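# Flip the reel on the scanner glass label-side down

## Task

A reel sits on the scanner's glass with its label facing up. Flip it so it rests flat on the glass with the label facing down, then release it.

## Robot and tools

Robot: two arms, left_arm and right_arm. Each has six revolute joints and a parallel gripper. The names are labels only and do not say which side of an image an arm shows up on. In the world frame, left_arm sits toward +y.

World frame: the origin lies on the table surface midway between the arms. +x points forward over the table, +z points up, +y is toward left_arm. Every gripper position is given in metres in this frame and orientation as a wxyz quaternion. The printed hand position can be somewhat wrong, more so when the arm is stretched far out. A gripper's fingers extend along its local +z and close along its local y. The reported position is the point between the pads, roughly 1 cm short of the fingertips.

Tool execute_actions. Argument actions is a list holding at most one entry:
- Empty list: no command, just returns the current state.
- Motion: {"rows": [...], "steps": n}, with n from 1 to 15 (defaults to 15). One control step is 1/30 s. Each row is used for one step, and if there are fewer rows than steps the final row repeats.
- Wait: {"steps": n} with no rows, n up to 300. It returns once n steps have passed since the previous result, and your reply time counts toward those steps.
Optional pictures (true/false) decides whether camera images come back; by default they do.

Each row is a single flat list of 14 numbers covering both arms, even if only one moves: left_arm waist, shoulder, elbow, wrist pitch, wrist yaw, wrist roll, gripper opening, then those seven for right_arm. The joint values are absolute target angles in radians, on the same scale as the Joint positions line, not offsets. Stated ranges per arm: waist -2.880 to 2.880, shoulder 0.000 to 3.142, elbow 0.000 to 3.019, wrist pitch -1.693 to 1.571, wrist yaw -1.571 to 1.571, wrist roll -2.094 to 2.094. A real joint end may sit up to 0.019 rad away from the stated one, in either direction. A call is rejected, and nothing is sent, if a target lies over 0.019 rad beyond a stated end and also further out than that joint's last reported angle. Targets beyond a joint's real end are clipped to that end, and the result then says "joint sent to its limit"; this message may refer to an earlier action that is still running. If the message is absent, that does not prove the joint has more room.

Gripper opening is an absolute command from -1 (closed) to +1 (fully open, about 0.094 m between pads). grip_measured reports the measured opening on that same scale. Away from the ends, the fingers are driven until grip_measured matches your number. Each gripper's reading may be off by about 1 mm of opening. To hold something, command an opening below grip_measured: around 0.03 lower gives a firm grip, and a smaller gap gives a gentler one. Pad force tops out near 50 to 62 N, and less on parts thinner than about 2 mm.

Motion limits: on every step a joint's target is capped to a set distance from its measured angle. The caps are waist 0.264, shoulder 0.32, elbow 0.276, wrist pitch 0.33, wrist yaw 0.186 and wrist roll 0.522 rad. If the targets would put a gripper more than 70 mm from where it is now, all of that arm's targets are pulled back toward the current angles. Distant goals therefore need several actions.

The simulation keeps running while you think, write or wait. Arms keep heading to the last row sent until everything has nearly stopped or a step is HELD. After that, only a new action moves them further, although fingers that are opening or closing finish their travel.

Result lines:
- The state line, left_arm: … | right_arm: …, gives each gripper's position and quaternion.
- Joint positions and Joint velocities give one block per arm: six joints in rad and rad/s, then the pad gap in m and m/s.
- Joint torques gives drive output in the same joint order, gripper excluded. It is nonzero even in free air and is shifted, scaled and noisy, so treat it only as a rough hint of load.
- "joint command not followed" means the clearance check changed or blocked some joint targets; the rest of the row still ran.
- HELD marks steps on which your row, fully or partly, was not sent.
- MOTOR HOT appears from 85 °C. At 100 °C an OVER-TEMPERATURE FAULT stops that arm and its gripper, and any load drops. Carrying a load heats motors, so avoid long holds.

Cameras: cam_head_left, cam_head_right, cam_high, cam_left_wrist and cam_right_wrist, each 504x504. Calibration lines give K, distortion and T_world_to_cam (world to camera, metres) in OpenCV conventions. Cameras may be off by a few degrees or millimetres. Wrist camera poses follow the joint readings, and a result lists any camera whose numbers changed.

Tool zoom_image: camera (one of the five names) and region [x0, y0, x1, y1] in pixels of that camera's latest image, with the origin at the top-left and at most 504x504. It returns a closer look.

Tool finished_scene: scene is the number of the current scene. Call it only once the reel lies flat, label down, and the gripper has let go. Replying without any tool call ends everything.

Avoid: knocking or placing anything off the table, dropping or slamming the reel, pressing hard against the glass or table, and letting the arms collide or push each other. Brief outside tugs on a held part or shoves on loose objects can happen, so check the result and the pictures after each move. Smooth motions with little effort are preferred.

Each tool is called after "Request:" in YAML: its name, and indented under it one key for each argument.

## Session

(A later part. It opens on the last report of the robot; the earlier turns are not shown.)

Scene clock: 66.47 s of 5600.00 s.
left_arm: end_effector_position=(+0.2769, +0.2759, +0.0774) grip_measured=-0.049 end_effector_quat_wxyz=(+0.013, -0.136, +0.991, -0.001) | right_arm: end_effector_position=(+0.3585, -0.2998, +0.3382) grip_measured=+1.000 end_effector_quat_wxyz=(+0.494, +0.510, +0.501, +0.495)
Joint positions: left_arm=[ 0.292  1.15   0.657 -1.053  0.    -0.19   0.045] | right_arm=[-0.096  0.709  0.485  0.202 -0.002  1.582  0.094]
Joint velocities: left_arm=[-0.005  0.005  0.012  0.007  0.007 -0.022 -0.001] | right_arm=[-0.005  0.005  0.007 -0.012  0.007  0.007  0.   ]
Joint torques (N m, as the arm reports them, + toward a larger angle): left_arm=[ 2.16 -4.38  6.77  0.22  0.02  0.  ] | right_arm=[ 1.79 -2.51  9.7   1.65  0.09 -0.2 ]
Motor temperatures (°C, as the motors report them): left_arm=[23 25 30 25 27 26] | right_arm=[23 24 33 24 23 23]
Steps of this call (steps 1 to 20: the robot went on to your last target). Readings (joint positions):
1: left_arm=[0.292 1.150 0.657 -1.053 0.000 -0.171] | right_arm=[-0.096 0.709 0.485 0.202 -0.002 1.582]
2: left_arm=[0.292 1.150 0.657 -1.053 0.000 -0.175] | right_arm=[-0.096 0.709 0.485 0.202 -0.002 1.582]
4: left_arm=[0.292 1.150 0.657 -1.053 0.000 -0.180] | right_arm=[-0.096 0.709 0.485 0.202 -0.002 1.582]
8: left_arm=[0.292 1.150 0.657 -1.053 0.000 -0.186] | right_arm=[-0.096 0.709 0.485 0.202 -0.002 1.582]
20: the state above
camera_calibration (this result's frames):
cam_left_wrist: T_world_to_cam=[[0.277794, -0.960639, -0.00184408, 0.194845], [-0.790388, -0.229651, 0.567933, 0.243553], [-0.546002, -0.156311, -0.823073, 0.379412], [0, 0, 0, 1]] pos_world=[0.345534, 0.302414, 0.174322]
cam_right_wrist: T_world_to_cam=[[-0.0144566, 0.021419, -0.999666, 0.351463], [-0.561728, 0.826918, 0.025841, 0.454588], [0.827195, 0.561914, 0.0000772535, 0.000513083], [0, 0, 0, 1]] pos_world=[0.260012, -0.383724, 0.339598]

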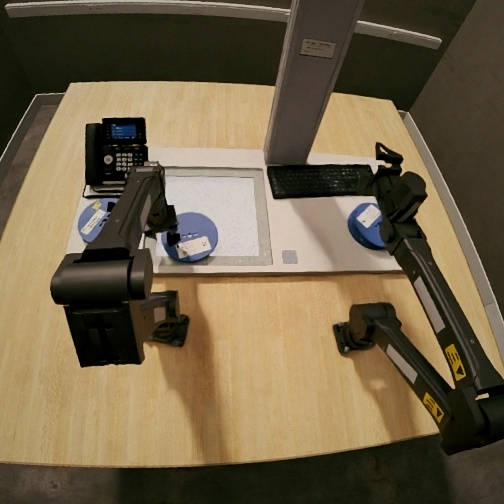

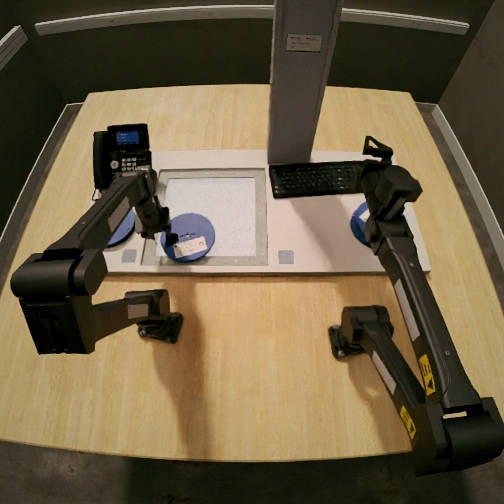

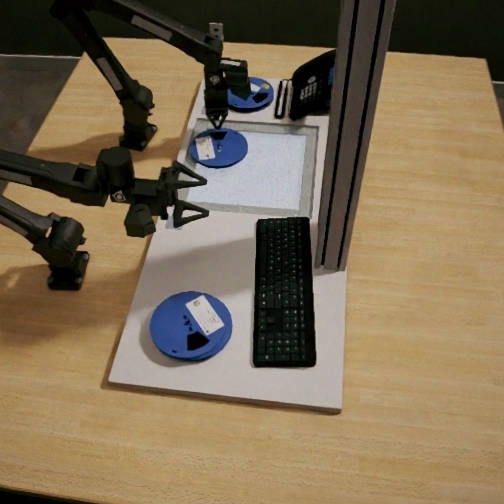

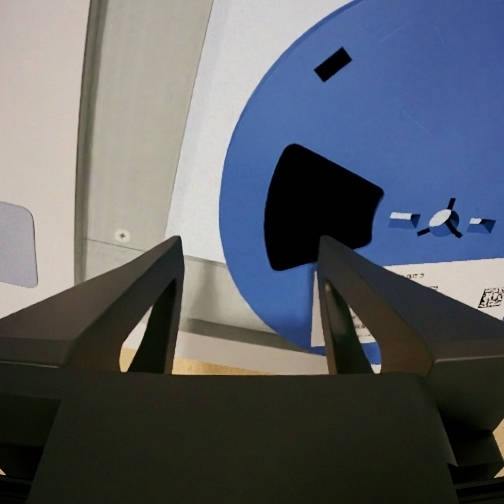

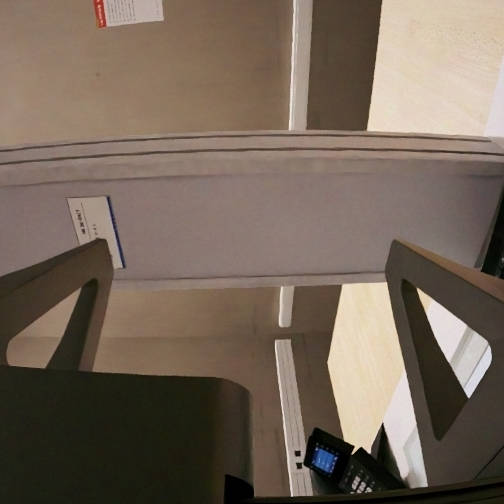

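Request:
execute_actions:
  actions:
    - {"rows":[[0.295,1.175,0.64,-1.04,0,-0.15,-0.2,-0.085,0.7,0.5,0.2,0,1.571,1],[0.295,1.185,0.635,-1.02,0,-0.15,-0.2,-0.085,0.7,0.5,0.2,0,1.571,1],[0.295,1.195,0.63,-1.01,0,-0.15,-0.2,-0.085,0.7,0.5,0.2,0,1.571,1],[0.295,1.205,0.625,-1.0,0,-0.15,-0.2,-0.085,0.7,0.5,0.2,0,1.571,1],[0.295,1.21,0.62,-0.99,0,-0.15,-0.2,-0.085,0.7,0.5,0.2,0,1.571,1],[0.295,1.215,0.615,-0.98,0,-0.15,-0.2,-0.085,0.7,0.5,0.2,0,1.571,1],[0.295,1.222,0.61,-0.97,0,-0.15,-0.2,-0.085,0.7,0.5,0.2,0,1.571,1]]}

Scene clock: 72.20 s of 5600.00 s.
left_arm: end_effector_position=(+0.2778, +0.2763, +0.0529) grip_measured=-0.199 end_effector_quat_wxyz=(+0.005, -0.122, +0.993, -0.000) | right_arm: end_effector_position=(+0.3585, -0.2998, +0.3382) grip_measured=+1.000 end_effector_quat_wxyz=(+0.494, +0.510, +0.501, +0.495)
Joint positions: left_arm=[ 0.293  1.208  0.626 -0.978  0.    -0.161  0.038] | right_arm=[-0.096  0.709  0.485  0.202 -0.002  1.582  0.094]
Joint velocities: left_arm=[-0.005  0.005 -0.012 -0.002 -0.11  -0.022  0.001] | right_arm=[-0.015 -0.005  0.007  0.007  0.037 -0.037  0.   ]
Joint torques (N m, as the arm reports them, + toward a larger angle): left_arm=[ 2.45 -4.54  5.99  1.   -0.02  0.13] | right_arm=[ 1.59 -2.39  9.71  1.68  0.1  -0.21]
Motor temperatures (°C, as the motors report them): left_arm=[23 25 30 25 27 26] | right_arm=[23 24 33 24 23 23]
Steps of this call (steps 1 to 15: the robot went on to your last target; steps 16 to 90: nothing new was sent; then 2.23 s passed at rest; steps 91 to 105: all 15 steps of this action). Readings (joint positions):
91: left_arm=[0.292 1.151 0.656 -1.052 0.000 -0.186] | right_arm=[-0.096 0.709 0.485 0.202 -0.002 1.582]
92: left_arm=[0.292 1.154 0.655 -1.046 0.000 -0.180] | right_arm=[-0.096 0.709 0.485 0.202 -0.002 1.582]
94: left_arm=[0.292 1.167 0.649 -1.027 0.000 -0.173] | right_arm=[-0.096 0.709 0.485 0.202 -0.002 1.582]
98: left_arm=[0.292 1.207 0.627 -0.989 0.000 -0.165] | right_arm=[-0.096 0.709 0.485 0.202 -0.002 1.582]
105: the state above
camera_calibration (this result's frames):
cam_left_wrist: T_world_to_cam=[[0.250517, -0.968101, -0.00471306, 0.20464], [-0.788036, -0.206744, 0.579876, 0.250703], [-0.562353, -0.141555, -0.814691, 0.359806], [0, 0, 0, 1]] pos_world=[0.348635, 0.300876, 0.148719]
cam_right_wrist: T_world_to_cam=[[-0.0144566, 0.021419, -0.999666, 0.351463], [-0.561728, 0.826918, 0.025841, 0.454588], [0.827195, 0.561914, 0.0000772535, 0.000513083], [0, 0, 0, 1]] pos_world=[0.260012, -0.383724, 0.339598]

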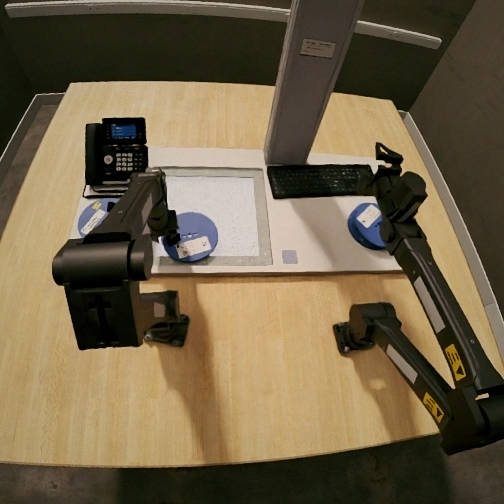

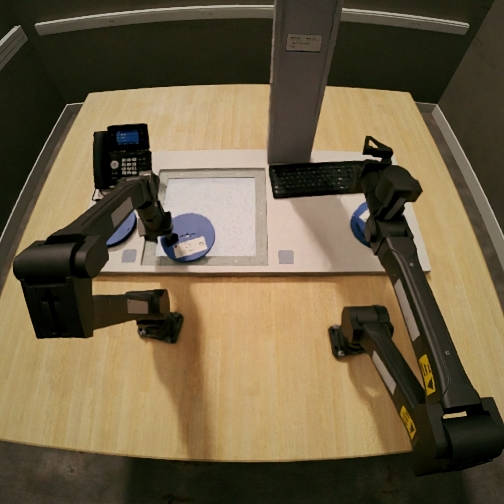

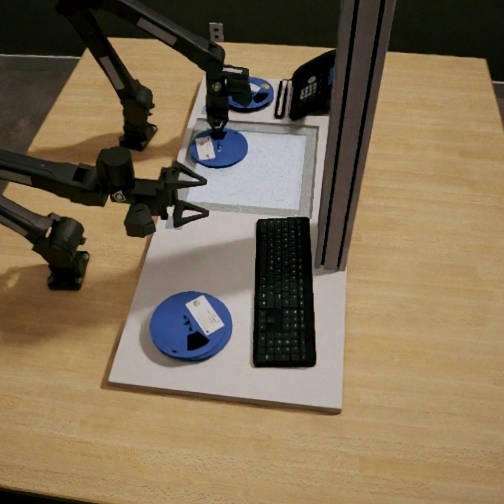

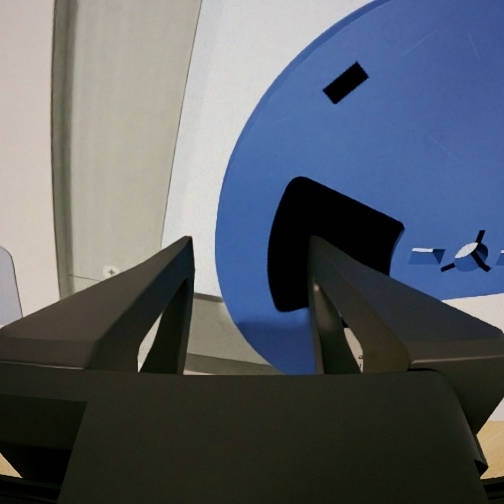

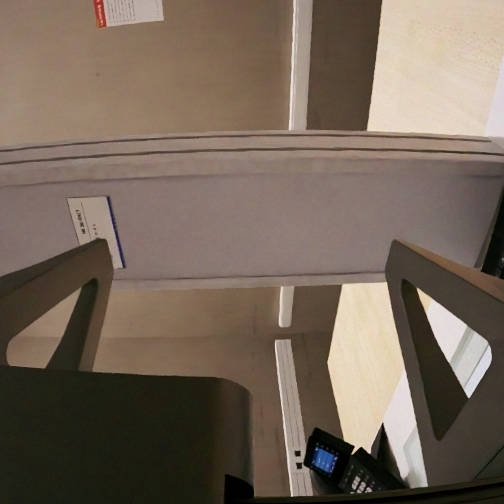

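Request:
execute_actions:
  actions:
    - {"rows":[[0.295,1.228,0.605,-0.97,0,-0.15,-0.2,-0.085,0.7,0.5,0.2,0,1.571,1],[0.295,1.228,0.605,-0.97,0,-0.15,-0.2,-0.085,0.7,0.5,0.2,0,1.571,1],[0.295,1.228,0.605,-0.97,0,-0.15,-0.3,-0.085,0.7,0.5,0.2,0,1.571,1],[0.295,1.228,0.605,-0.97,0,-0.15,-0.4,-0.085,0.7,0.5,0.2,0,1.571,1],[0.295,1.228,0.605,-0.97,0,-0.15,-0.45,-0.085,0.7,0.5,0.2,0,1.571,1],[0.295,1.228,0.605,-0.97,0,-0.15,-0.5,-0.085,0.7,0.5,0.2,0,1.571,1],[0.295,1.228,0.605,-0.97,0,-0.15,-0.54,-0.085,0.7,0.5,0.2,0,1.571,1],[0.295,1.228,0.605,-0.97,0,-0.15,-0.57,-0.085,0.7,0.5,0.2,0,1.571,1],[0.295,1.228,0.605,-0.97,0,-0.15,-0.6,-0.085,0.7,0.5,0.2,0,1.571,1],[0.295,1.228,0.605,-0.97,0,-0.15,-0.62,-0.085,0.7,0.5,0.2,0,1.571,1],[0.295,1.228,0.605,-0.97,0,-0.15,-0.64,-0.085,0.7,0.5,0.2,0,1.571,1],[0.295,1.228,0.605,-0.97,0,-0.15,-0.66,-0.085,0.7,0.5,0.2,0,1.571,1]]}

Scene clock: 78.43 s of 5600.00 s.
left_arm: end_effector_position=(+0.2775, +0.2789, +0.0529) grip_measured=-0.650 end_effector_quat_wxyz=(+0.005, -0.123, +0.992, +0.003) | right_arm: end_effector_position=(+0.3585, -0.2998, +0.3382) grip_measured=+1.000 end_effector_quat_wxyz=(+0.494, +0.510, +0.501, +0.495)
Joint positions: left_arm=[ 0.298  1.208  0.626 -0.979 -0.007 -0.159  0.016] | right_arm=[-0.096  0.709  0.485  0.202 -0.002  1.582  0.094]
Joint velocities: left_arm=[-0.015 -0.005 -0.002 -0.032  0.037  0.095  0.   ] | right_arm=[-0.024 -0.005 -0.007  0.002 -0.051 -0.037  0.   ]
Joint torques (N m, as the arm reports them, + toward a larger angle): left_arm=[ 2.56 -4.22  5.55  1.07  0.33  0.14] | right_arm=[ 1.69 -2.46  9.75  1.72  0.12 -0.21]
Motor temperatures (°C, as the motors report them): left_arm=[23 25 29 25 27 26] | right_arm=[23 24 33 24 23 23]
Steps of this call (steps 1 to 15: the robot went on to your last target; steps 16 to 90: nothing new was sent; then 2.73 s passed at rest; steps 91 to 105: all 15 steps of this action). Readings (joint positions):
91: left_arm=[0.293 1.208 0.626 -0.978 0.000 -0.160] | right_arm=[-0.096 0.709 0.485 0.202 -0.002 1.582]
92: left_arm=[0.293 1.208 0.626 -0.978 0.000 -0.160] | right_arm=[-0.096 0.709 0.485 0.202 -0.002 1.582]
94: left_arm=[0.293 1.208 0.626 -0.978 0.002 -0.160] | right_arm=[-0.096 0.709 0.485 0.202 -0.002 1.582]
98: left_arm=[0.294 1.208 0.626 -0.978 -0.004 -0.159] | right_arm=[-0.096 0.709 0.485 0.202 -0.002 1.582]
105: the state above
camera_calibration (this result's frames):
cam_left_wrist: T_world_to_cam=[[0.253168, -0.967344, -0.0123222, 0.206737], [-0.786853, -0.213308, 0.579105, 0.252537], [-0.562822, -0.136915, -0.81516, 0.358863], [0, 0, 0, 1]] pos_world=[0.348346, 0.302988, 0.148833]
cam_right_wrist: T_world_to_cam=[[-0.0144566, 0.021419, -0.999666, 0.351463], [-0.561728, 0.826918, 0.025841, 0.454588], [0.827195, 0.561914, 0.0000772535, 0.000513083], [0, 0, 0, 1]] pos_world=[0.260012, -0.383724, 0.339598]

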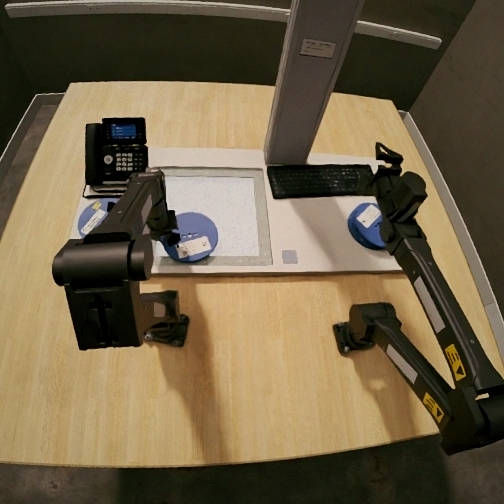

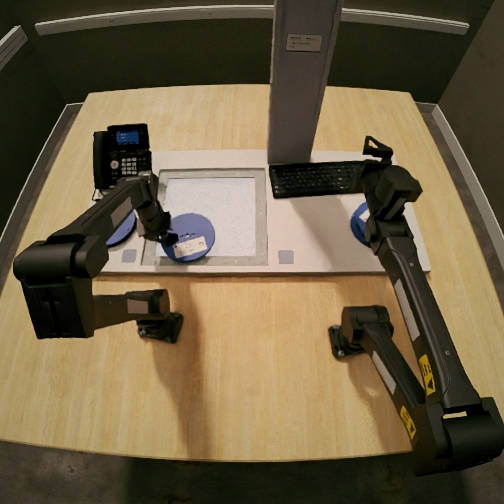

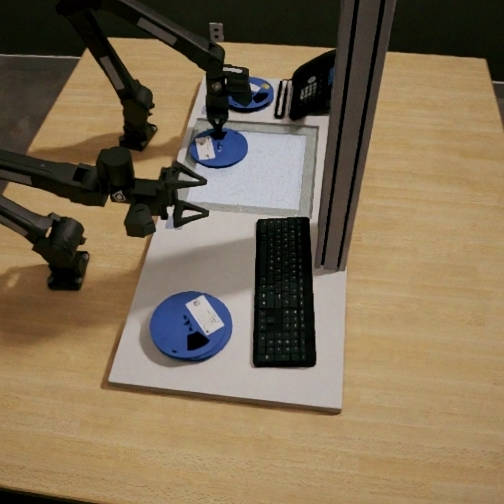

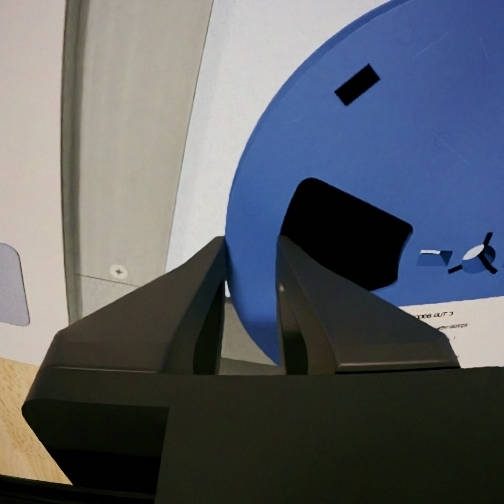

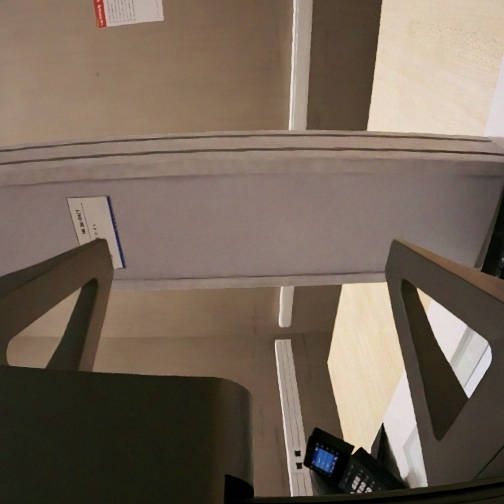

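Request:
execute_actions:
  actions:
    - {"rows":[[0.298,1.228,0.605,-0.97,0,-0.15,-0.69,-0.085,0.7,0.5,0.2,0,1.571,1],[0.298,1.228,0.605,-0.97,0,-0.15,-0.69,-0.085,0.7,0.5,0.2,0,1.571,1],[0.298,1.228,0.605,-0.97,0,-0.15,-0.69,-0.085,0.7,0.5,0.2,0,1.571,1],[0.298,1.22,0.62,-0.98,0,-0.15,-0.69,-0.085,0.7,0.5,0.2,0,1.571,1],[0.298,1.21,0.635,-0.99,0,-0.15,-0.69,-0.085,0.7,0.5,0.2,0,1.571,1],[0.298,1.2,0.65,-1.0,0,-0.15,-0.69,-0.085,0.7,0.5,0.2,0,1.571,1],[0.298,1.195,0.657,-1.01,0,-0.15,-0.69,-0.085,0.7,0.5,0.2,0,1.571,1],[0.298,1.19,0.664,-1.02,0,-0.15,-0.69,-0.085,0.7,0.5,0.2,0,1.571,1],[0.298,1.185,0.671,-1.03,0,-0.15,-0.69,-0.085,0.7,0.5,0.2,0,1.571,1],[0.298,1.18,0.678,-1.04,0,-0.15,-0.69,-0.085,0.7,0.5,0.2,0,1.571,1],[0.298,1.175,0.685,-1.05,0,-0.15,-0.69,-0.085,0.7,0.5,0.2,0,1.571,1],[0.298,1.17,0.69,-1.06,0,-0.15,-0.69,-0.085,0.7,0.5,0.2,0,1.571,1]]}

Scene clock: 84.73 s of 5600.00 s.
left_arm: end_effector_position=(+0.2675, +0.2770, +0.0638) grip_measured=-0.673 end_effector_quat_wxyz=(-0.010, -0.122, +0.992, +0.001) | right_arm: end_effector_position=(+0.3585, -0.2998, +0.3382) grip_measured=+1.000 end_effector_quat_wxyz=(+0.494, +0.510, +0.501, +0.495)
Joint positions: left_arm=[ 0.298  1.179  0.637 -1.049 -0.001 -0.157  0.015] | right_arm=[-0.096  0.709  0.485  0.202 -0.002  1.582  0.094]
Joint velocities: left_arm=[-0.005 -0.083  0.027 -0.071 -0.022 -0.007  0.001] | right_arm=[-0.005 -0.015  0.002 -0.027  0.007  0.007  0.   ]
Joint torques (N m, as the arm reports them, + toward a larger angle): left_arm=[ 2.99 -5.51 11.99  0.28  0.05  0.11] | right_arm=[ 1.91 -2.29  9.74  1.64  0.1  -0.2 ]
Motor temperatures (°C, as the motors report them): left_arm=[23 25 29 25 27 26] | right_arm=[23 24 34 24 23 23]
Steps of this call (steps 1 to 15: the robot went on to your last target; steps 16 to 90: nothing new was sent; then 2.80 s passed at rest; steps 91 to 105: all 15 steps of this action). Readings (joint positions):
91: left_arm=[0.298 1.208 0.626 -0.979 -0.007 -0.159] | right_arm=[-0.096 0.709 0.485 0.202 -0.002 1.582]
92: left_arm=[0.298 1.208 0.626 -0.979 -0.007 -0.158] | right_arm=[-0.096 0.709 0.485 0.202 -0.002 1.582]
94: left_arm=[0.298 1.208 0.626 -0.979 -0.007 -0.157] | right_arm=[-0.096 0.709 0.485 0.202 -0.002 1.582]
98: left_arm=[0.298 1.205 0.626 -0.993 -0.001 -0.157] | right_arm=[-0.096 0.709 0.485 0.202 -0.002 1.582]
105: the state above
camera_calibration (this result's frames):
cam_left_wrist: T_world_to_cam=[[0.251381, -0.967824, -0.0111683, 0.208066], [-0.770184, -0.207009, 0.603294, 0.230155], [-0.586194, -0.143055, -0.797441, 0.368722], [0, 0, 0, 1]] pos_world=[0.3411, 0.301763, 0.157507]
cam_right_wrist: T_world_to_cam=[[-0.0144566, 0.021419, -0.999666, 0.351463], [-0.561728, 0.826918, 0.025841, 0.454588], [0.827195, 0.561914, 0.0000772535, 0.000513083], [0, 0, 0, 1]] pos_world=[0.260012, -0.383724, 0.339598]

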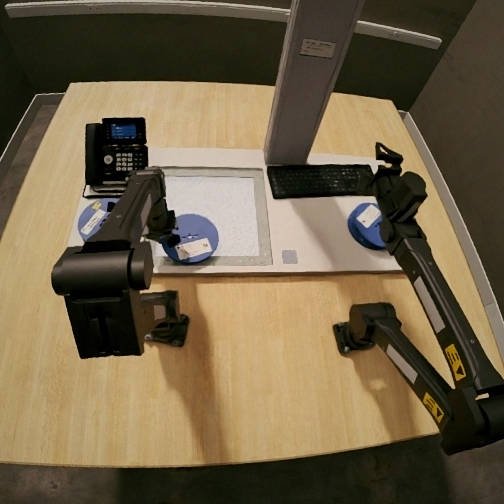

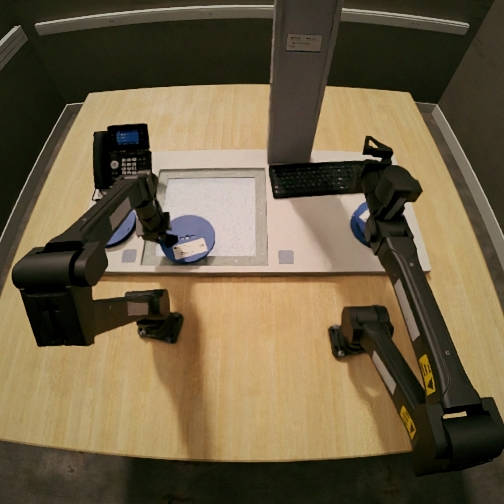

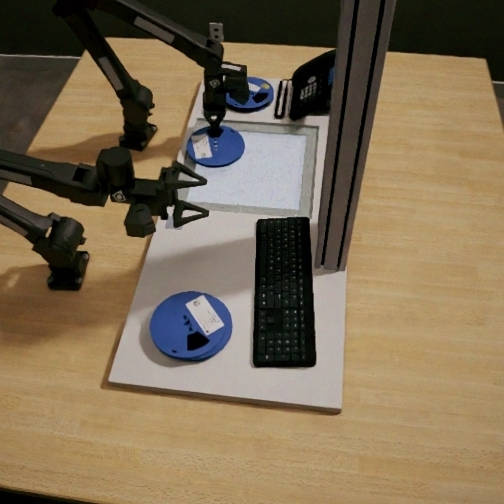

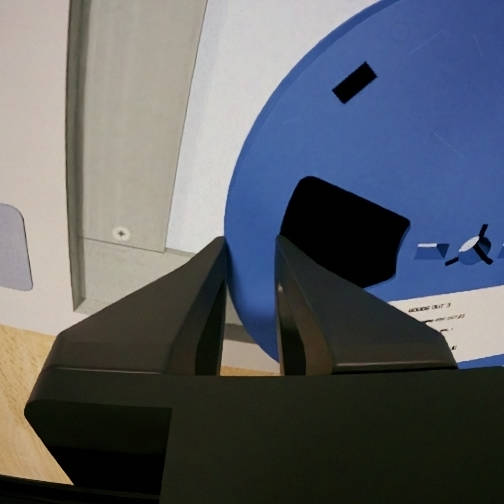

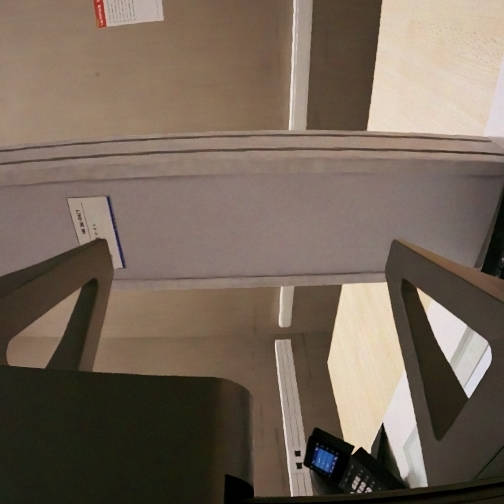

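Request:
execute_actions:
  actions:
    - {"rows":[[0.298,1.172,0.7,-1.062,0,-0.15,-0.71,0,0.75,0.49,0.26,0,1.571,1],[0.298,1.174,0.71,-1.066,0,-0.15,-0.71,0.06,0.8,0.48,0.32,0,1.571,1],[0.298,1.176,0.72,-1.072,0,-0.15,-0.71,0.12,0.85,0.47,0.38,0,1.571,1],[0.298,1.178,0.73,-1.08,0,-0.15,-0.71,0.18,0.9,0.46,0.44,0,1.571,1],[0.298,1.18,0.74,-1.088,0,-0.15,-0.71,0.24,0.95,0.45,0.5,0,1.571,1],[0.298,1.182,0.75,-1.096,0,-0.15,-0.71,0.3,1.0,0.44,0.56,0,1.571,1],[0.298,1.184,0.76,-1.104,0,-0.15,-0.71,0.36,1.05,0.43,0.62,0,1.571,1],[0.298,1.186,0.77,-1.112,0,-0.15,-0.71,0.42,1.1,0.42,0.68,0,1.571,1],[0.298,1.188,0.78,-1.12,0,-0.15,-0.71,0.48,1.15,0.41,0.74,0,1.571,1],[0.298,1.19,0.79,-1.128,0,-0.15,-0.71,0.54,1.2,0.4,0.8,0,1.571,1],[0.298,1.192,0.8,-1.136,0,-0.15,-0.71,0.6,1.25,0.39,0.86,0,1.571,1],[0.298,1.194,0.81,-1.144,0,-0.15,-0.71,0.66,1.3,0.38,0.92,0,1.571,1],[0.298,1.196,0.82,-1.152,0,-0.15,-0.71,0.72,1.35,0.37,0.98,0,1.571,1],[0.298,1.198,0.83,-1.16,0,-0.15,-0.71,0.78,1.4,0.36,1.04,0,1.571,1],[0.298,1.2,0.835,-1.165,0,-0.15,-0.71,0.83,1.45,0.35,1.1,0,1.571,1]]}
  pictures: false

Request:
execute_actions:
  actions:
    - {"steps":25}

Scene clock: 97.47 s of 5600.00 s.
left_arm: end_effector_position=(+0.2984, +0.2800, +0.1061) grip_measured=-0.708 end_effector_quat_wxyz=(+0.003, -0.121, +0.993, +0.001) | right_arm: end_effector_position=(+0.3144, +0.0180, +0.2136) grip_measured=+1.000 end_effector_quat_wxyz=(+0.283, +0.296, +0.651, +0.639)
Joint positions: left_arm=[ 0.298  1.187  0.769 -1.147 -0.002 -0.153  0.014] | right_arm=[0.642 1.289 0.412 0.853 0.001 1.581 0.094]
Joint velocities: left_arm=[-0.005  0.044  0.315 -0.164  0.007  0.051 -0.   ] | right_arm=[ 1.607  1.431 -0.286  1.624 -0.051 -0.007  0.   ]
Joint torques (N m, as the arm reports them, + toward a larger angle): left_arm=[ 3.21 -6.21 12.2   0.3   0.16  0.08] | right_arm=[ 0.75 -6.25  4.99  2.26 -0.01 -0.18]
Motor temperatures (°C, as the motors report them): left_arm=[23 25 32 25 27 26] | right_arm=[23 24 34 24 23 23]
Steps of this call (steps 1 to 15: the robot went on to your last target; steps 16 to 90: nothing new was sent; then 9.23 s passed at rest; steps 91 to 105: all 15 steps of this action). Readings (joint positions):
91: left_arm=[0.298 1.177 0.640 -1.053 -0.001 -0.157] | right_arm=[-0.088 0.712 0.485 0.208 0.002 1.582]
92: left_arm=[0.298 1.177 0.642 -1.055 -0.001 -0.157] | right_arm=[-0.063 0.721 0.485 0.229 0.004 1.582]
94: left_arm=[0.298 1.177 0.652 -1.064 -0.001 -0.157] | right_arm=[0.035 0.773 0.485 0.316 0.005 1.581]
98: left_arm=[0.298 1.178 0.695 -1.091 -0.001 -0.157] | right_arm=[0.263 0.948 0.476 0.499 0.003 1.581]
105: the state above

Scene clock: 98.30 s of 5600.00 s.
left_arm: end_effector_position=(+0.3064, +0.2807, +0.1151) grip_measured=-0.709 end_effector_quat_wxyz=(+0.010, -0.121, +0.993, +0.001) | right_arm: end_effector_position=(+0.2407, +0.0742, +0.1608) grip_measured=+1.000 end_effector_quat_wxyz=(+0.216, +0.232, +0.684, +0.657)
Joint positions: left_arm=[ 0.298  1.189  0.796 -1.157 -0.002 -0.153  0.014] | right_arm=[ 0.839  1.465  0.35   1.072 -0.002  1.581  0.094]
Joint velocities: left_arm=[ 0.005 -0.005  0.007 -0.007 -0.037 -0.051  0.   ] | right_arm=[-0.015 -0.005  0.007  0.007 -0.066 -0.037  0.   ]
Joint torques (N m, as the arm reports them, + toward a larger angle): left_arm=[ 2.37 -5.27 11.69  0.18  0.11  0.08] | right_arm=[-0.08 -7.82  4.94  2.59  0.1  -0.2 ]
Motor temperatures (°C, as the motors report them): left_arm=[23 25 32 25 27 26] | right_arm=[23 24 34 24 23 23]
Steps of this call (steps 1 to 25: the robot went on to your last target). Readings (joint positions):
1: left_arm=[0.298 1.188 0.779 -1.151 -0.002 -0.153] | right_arm=[0.699 1.338 0.402 0.912 0.001 1.581]
2: left_arm=[0.298 1.189 0.787 -1.153 -0.002 -0.153] | right_arm=[0.753 1.385 0.390 0.969 0.001 1.581]
4: left_arm=[0.298 1.189 0.795 -1.154 -0.002 -0.153] | right_arm=[0.832 1.453 0.370 1.031 -0.004 1.581]
8: left_arm=[0.298 1.189 0.796 -1.157 -0.002 -0.153] | right_arm=[0.849 1.474 0.350 1.057 -0.003 1.581]
25: the state above
camera_calibration (this result's frames):
cam_left_wrist: T_world_to_cam=[[0.248385, -0.968646, -0.00544856, 0.202927], [-0.794068, -0.206834, 0.571555, 0.240887], [-0.554762, -0.137639, -0.820545, 0.424433], [0, 0, 0, 1]] pos_world=[0.376336, 0.304806, 0.211692]
cam_right_wrist: T_world_to_cam=[[-0.0376875, -0.0152602, -0.999173, 0.172625], [-0.998514, 0.0399599, 0.0370523, 0.245486], [0.0393614, 0.999085, -0.0167435, 0.0477473], [0, 0, 0, 1]] pos_world=[0.249748, -0.0548789, 0.164186]

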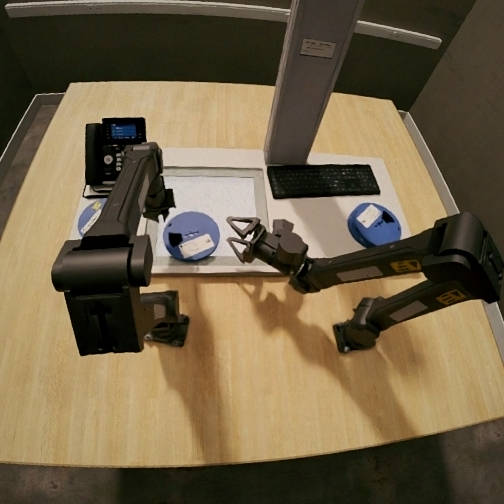

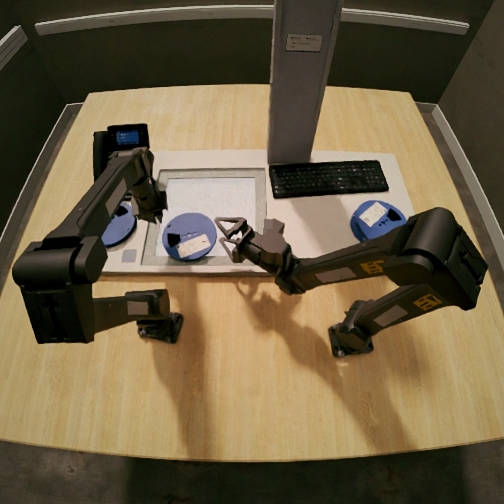

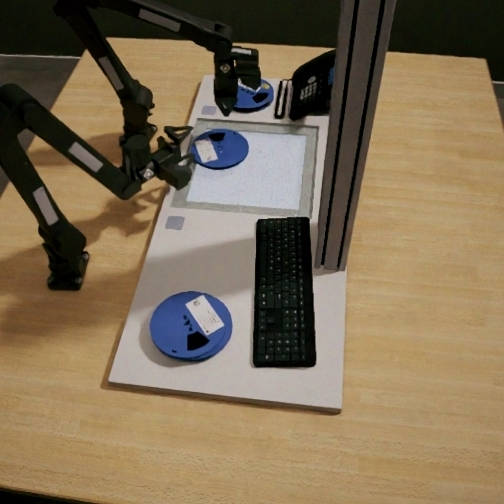

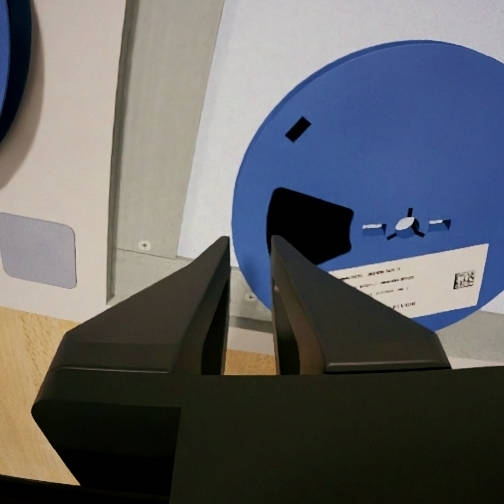

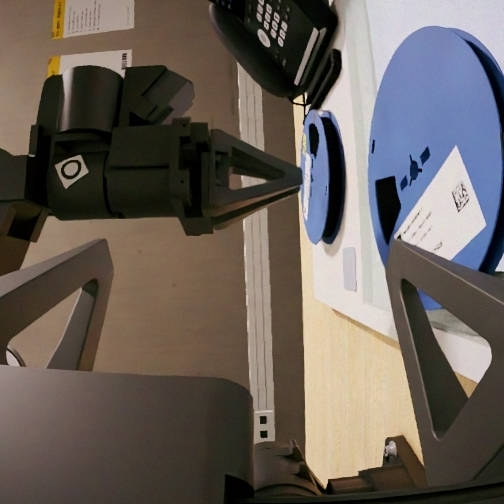

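Request:
zoom_image:
  camera: "cam_right_wrist"
  region: [220,0,504,284]

Request:
zoom_image:
  camera: "cam_high"
  region: [130,110,260,200]

Region (220, 0, 504, 284) of cam_right_wrist's 504x504 image, scaled by 1.775, with more detail than that image has.

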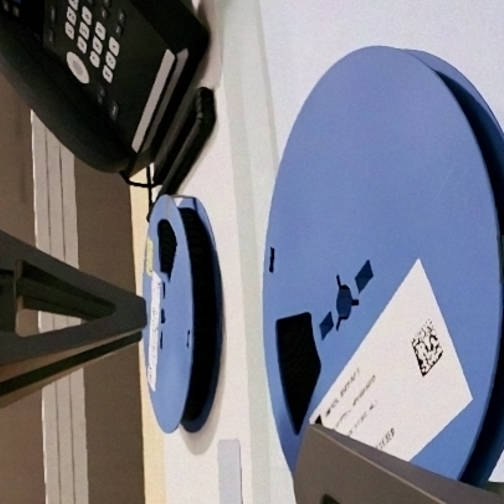

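Region (130, 110, 260, 200) of cam_high's 504x504 image, scaled by 3.877, with more detail than that image has; it fills the top 349 rows of this view, and the rest is white.

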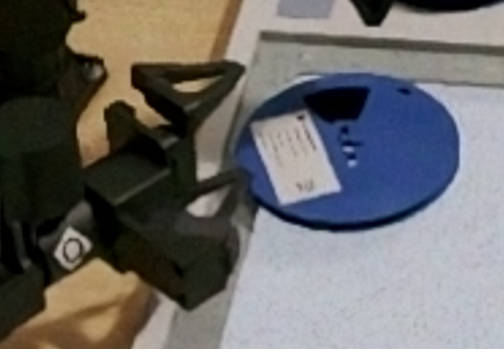

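Request:
execute_actions:
  actions:
    - {"rows":[[0.29,1.23,0.86,-1.15,0,-0.3,-0.71,0.85,1.45,0.42,0.96,0,1.571,0.6],[0.29,1.26,0.88,-1.14,0,-0.4,-0.71,0.86,1.45,0.45,0.85,0,1.571,0.2],[0.29,1.29,0.9,-1.12,0,-0.5,-0.71,0.87,1.445,0.48,0.74,0,1.571,-0.36],[0.29,1.32,0.91,-1.11,0,-0.6,-0.71,0.88,1.445,0.51,0.63,0,1.571,-0.36],[0.29,1.35,0.92,-1.09,0,-0.7,-0.71,0.885,1.44,0.54,0.52,0,1.571,-0.36],[0.29,1.37,0.92,-1.07,0,-0.8,-0.71,0.885,1.44,0.57,0.41,0,1.571,-0.36],[0.29,1.39,0.92,-1.06,0,-0.9,-0.71,0.885,1.435,0.6,0.31,0,1.571,-0.36],[0.29,1.395,0.92,-1.05,0,-0.9,-0.71,0.885,1.435,0.62,0.21,0,1.571,-0.36]]}
  pictures: false

Request:
execute_actions:
  actions:
    - {"steps":20}

Scene clock: 120.57 s of 5600.00 s.
left_arm: end_effector_position=(+0.3636, +0.2852, +0.0807) grip_measured=-0.709 end_effector_quat_wxyz=(-0.001, -0.445, +0.896, +0.001) | right_arm: end_effector_position=(+0.2398, +0.1055, +0.0760) grip_measured=-0.358 end_effector_quat_wxyz=(+0.132, +0.271, +0.851, +0.430)
Joint positions: left_arm=[ 0.296  1.408  0.891 -1.057 -0.002 -0.834  0.014] | right_arm=[ 0.879  1.452  0.582  0.231 -0.001  1.581  0.03 ]
Joint velocities: left_arm=[ 0.005 -0.103 -0.002 -0.022 -0.037 -0.432 -0.001] | right_arm=[-0.005  0.005  0.002 -0.081 -0.022 -0.066  0.   ]
Joint torques (N m, as the arm reports them, + toward a larger angle): left_arm=[ 1.62 -9.79 10.41  0.96  0.02 -0.04] | right_arm=[  0.67 -10.14   8.4    1.05   0.1   -0.16]
Motor temperatures (°C, as the motors report them): left_arm=[23 25 33 25 27 26] | right_arm=[23 25 30 24 23 23]
Steps of this call (steps 1 to 15: the robot went on to your last target; steps 16 to 90: nothing new was sent; then 18.77 s passed at rest; steps 91 to 105: all 15 steps of this action). Readings (joint positions):
91: left_arm=[0.298 1.191 0.797 -1.157 -0.002 -0.175] | right_arm=[0.839 1.463 0.353 1.054 -0.002 1.581]
92: left_arm=[0.297 1.199 0.803 -1.157 -0.002 -0.214] | right_arm=[0.840 1.461 0.362 1.003 -0.002 1.581]
94: left_arm=[0.297 1.237 0.829 -1.145 -0.002 -0.327] | right_arm=[0.848 1.457 0.402 0.834 -0.001 1.581]
98: left_arm=[0.296 1.355 0.888 -1.078 -0.002 -0.620] | right_arm=[0.875 1.457 0.525 0.420 -0.001 1.581]
105: the state above

Scene clock: 121.23 s of 5600.00 s.
left_arm: end_effector_position=(+0.3640, +0.2852, +0.0837) grip_measured=-0.709 end_effector_quat_wxyz=(+0.003, -0.469, +0.883, -0.000) | right_arm: end_effector_position=(+0.2395, +0.1050, +0.0753) grip_measured=-0.358 end_effector_quat_wxyz=(+0.131, +0.271, +0.852, +0.428)
Joint positions: left_arm=[ 0.296  1.399  0.891 -1.057 -0.002 -0.89   0.014] | right_arm=[ 0.879  1.452  0.582  0.227 -0.001  1.581  0.03 ]
Joint velocities: left_arm=[ 0.005 -0.015 -0.002 -0.017  0.037  0.037  0.   ] | right_arm=[ 0.005 -0.005 -0.002 -0.002  0.037  0.022 -0.002]
Joint torques (N m, as the arm reports them, + toward a larger angle): left_arm=[ 2.35 -9.24 10.13  0.99  0.02 -0.09] | right_arm=[  0.98 -10.13   8.37   0.95   0.11  -0.19]
Motor temperatures (°C, as the motors report them): left_arm=[23 25 33 25 27 26] | right_arm=[23 25 30 24 23 23]
Steps of this call (steps 1 to 20: the robot went on to your last target). Readings (joint positions):
1: left_arm=[0.296 1.406 0.891 -1.057 -0.002 -0.846] | right_arm=[0.879 1.452 0.582 0.229 -0.001 1.581]
2: left_arm=[0.296 1.403 0.891 -1.057 -0.002 -0.854] | right_arm=[0.879 1.452 0.582 0.228 -0.001 1.581]
4: left_arm=[0.296 1.400 0.891 -1.057 -0.002 -0.867] | right_arm=[0.879 1.452 0.582 0.227 -0.001 1.581]
8: left_arm=[0.296 1.399 0.891 -1.057 -0.002 -0.881] | right_arm=[0.879 1.452 0.582 0.227 -0.001 1.581]
20: the state above
camera_calibration (this result's frames):
cam_left_wrist: T_world_to_cam=[[0.833823, -0.552021, -0.00344924, -0.139202], [-0.446416, -0.677958, 0.584025, 0.312288], [-0.324733, -0.485434, -0.811728, 0.445978], [0, 0, 0, 1]] pos_world=[0.400304, 0.351368, 0.179149]
cam_right_wrist: T_world_to_cam=[[-0.35469, -0.475675, -0.80494, 0.197259], [-0.930911, 0.0993886, 0.351465, 0.200111], [-0.0871811, 0.873988, -0.478063, 0.0937846], [0, 0, 0, 1]] pos_world=[0.264427, -0.00802429, 0.133285]

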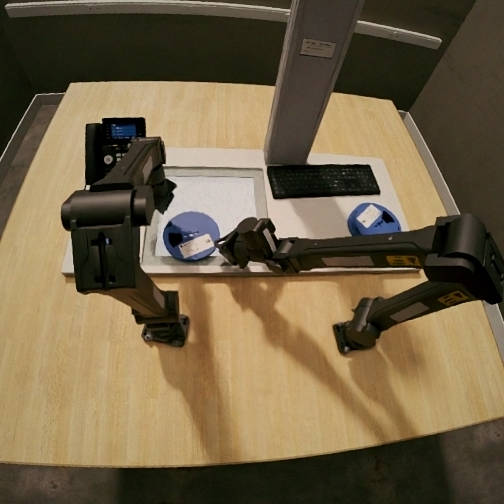

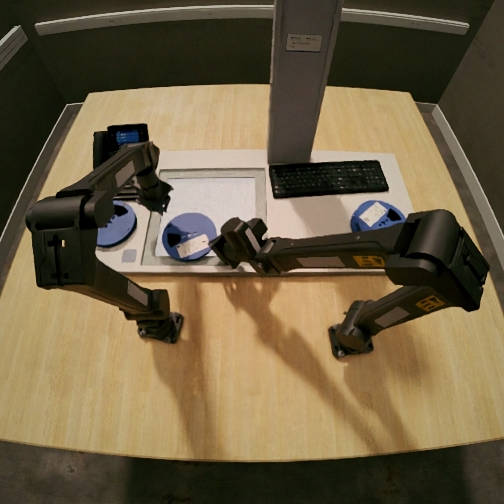

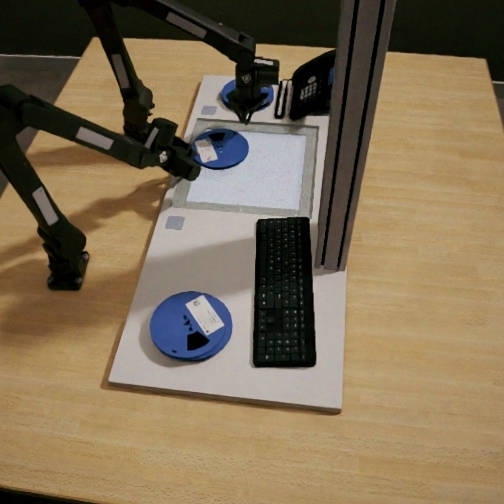

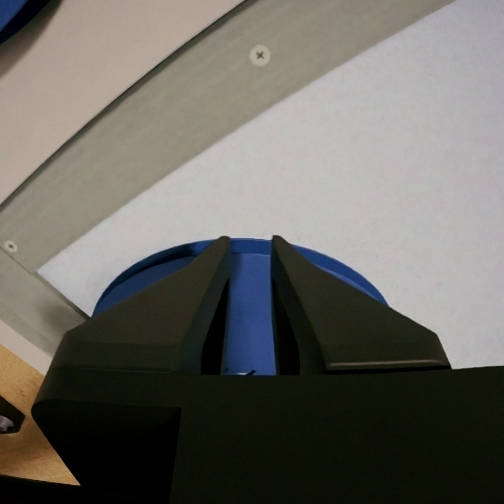

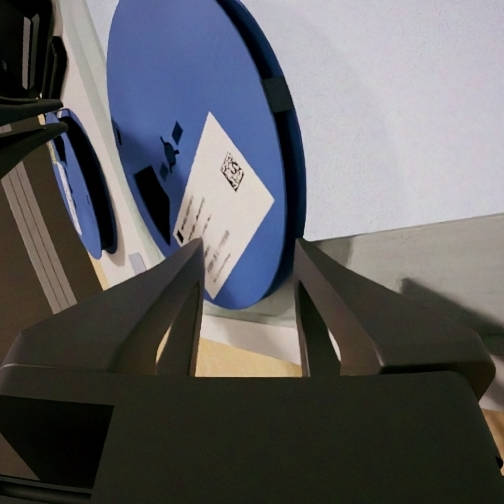

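Request:
execute_actions:
  actions:
    - {"rows":[[0.29,1.41,0.87,-1.03,0,-0.9,-0.71,0.885,1.46,0.63,0.24,0,1.571,-0.36],[0.29,1.42,0.86,-1.01,0,-0.9,-0.71,0.885,1.475,0.63,0.25,0,1.571,-0.36],[0.29,1.43,0.85,-0.99,0,-0.9,-0.71,0.885,1.49,0.63,0.26,0,1.571,-0.36],[0.29,1.44,0.84,-0.97,0,-0.9,-0.71,0.885,1.5,0.63,0.27,0,1.571,-0.36],[0.29,1.45,0.83,-0.955,0,-0.9,-0.71,0.885,1.51,0.63,0.28,0,1.571,-0.36],[0.29,1.455,0.82,-0.94,0,-0.9,-0.71,0.885,1.516,0.63,0.29,0,1.571,-0.36]]}

Scene clock: 126.63 s of 5600.00 s.
left_arm: end_effector_position=(+0.3589, +0.2848, +0.0458) grip_measured=-0.709 end_effector_quat_wxyz=(+0.001, -0.470, +0.883, +0.001) | right_arm: end_effector_position=(+0.2408, +0.1069, +0.0569) grip_measured=-0.358 end_effector_quat_wxyz=(+0.129, +0.272, +0.856, +0.420)
Joint positions: left_arm=[ 0.296  1.451  0.827 -0.947 -0.002 -0.891  0.014] | right_arm=[ 0.879  1.507  0.583  0.264 -0.001  1.581  0.03 ]
Joint velocities: left_arm=[ 0.015  0.015 -0.012  0.007  0.022  0.051 -0.001] | right_arm=[-0.005 -0.005  0.022 -0.007 -0.037 -0.007 -0.   ]
Joint torques (N m, as the arm reports them, + toward a larger angle): left_arm=[ 1.75 -8.74  6.57  0.8   0.02 -0.05] | right_arm=[ 1.22 -8.92  8.64  2.26  0.09 -0.19]
Motor temperatures (°C, as the motors report them): left_arm=[23 26 33 25 27 26] | right_arm=[23 25 31 24 23 23]
Steps of this call (steps 1 to 15: the robot went on to your last target; steps 16 to 90: nothing new was sent; then 1.90 s passed at rest; steps 91 to 105: all 15 steps of this action). Readings (joint positions):
91: left_arm=[0.296 1.399 0.890 -1.053 -0.002 -0.890] | right_arm=[0.879 1.452 0.582 0.227 -0.001 1.581]
92: left_arm=[0.296 1.399 0.886 -1.043 -0.002 -0.890] | right_arm=[0.879 1.452 0.582 0.227 -0.001 1.581]
94: left_arm=[0.296 1.403 0.872 -1.011 -0.002 -0.890] | right_arm=[0.879 1.459 0.582 0.234 -0.001 1.581]
98: left_arm=[0.296 1.434 0.838 -0.958 -0.002 -0.890] | right_arm=[0.879 1.495 0.582 0.259 -0.001 1.581]
105: the state above
camera_calibration (this result's frames):
cam_left_wrist: T_world_to_cam=[[0.834218, -0.551387, -0.00732827, -0.135513], [-0.443009, -0.678043, 0.586517, 0.330551], [-0.328366, -0.486036, -0.809904, 0.414761], [0, 0, 0, 1]] pos_world=[0.395678, 0.350996, 0.14105]
cam_right_wrist: T_world_to_cam=[[-0.362685, -0.487208, -0.794411, 0.186417], [-0.927358, 0.104514, 0.359283, 0.205763], [-0.0920189, 0.867009, -0.489722, 0.0860205], [0, 0, 0, 1]] pos_world=[0.266342, -0.0052618, 0.11629]

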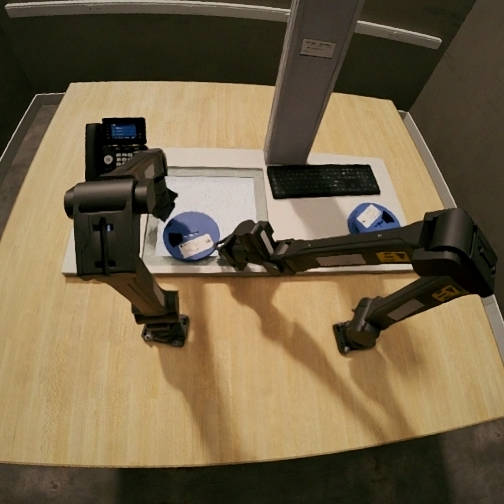

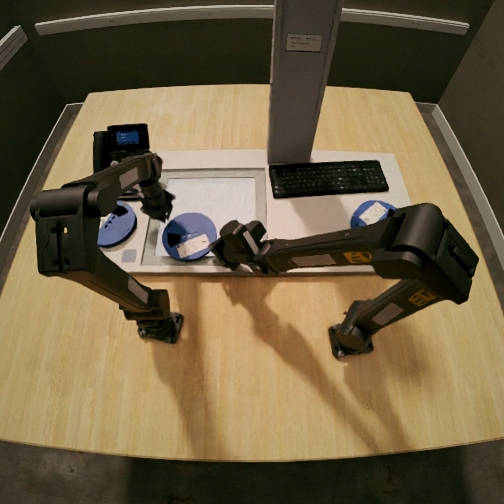

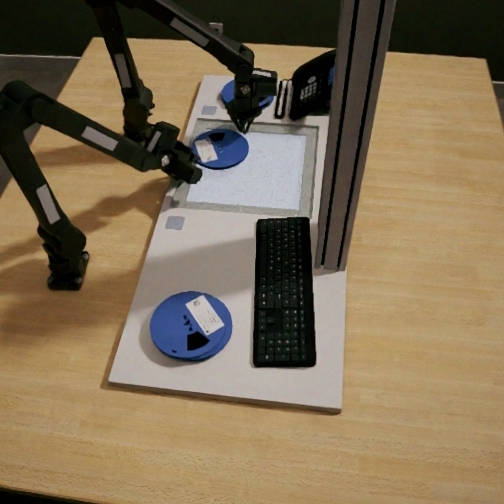

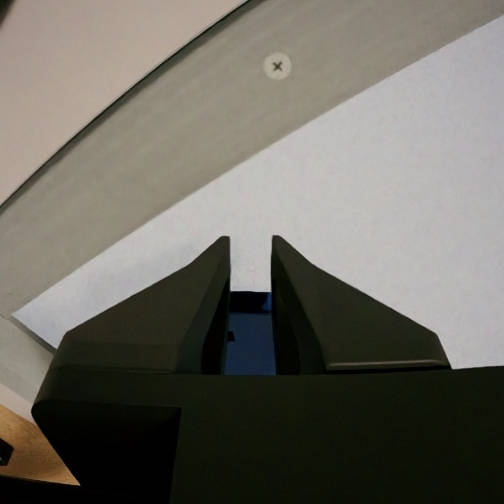

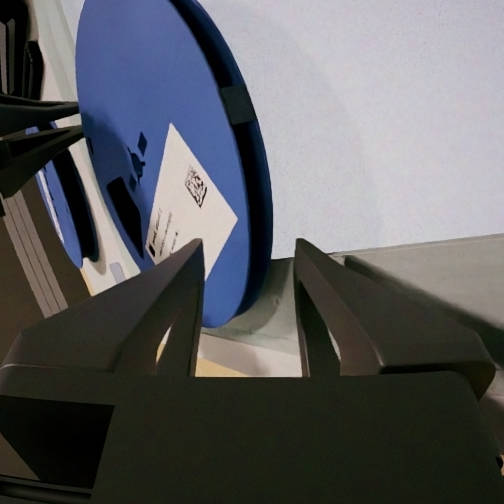

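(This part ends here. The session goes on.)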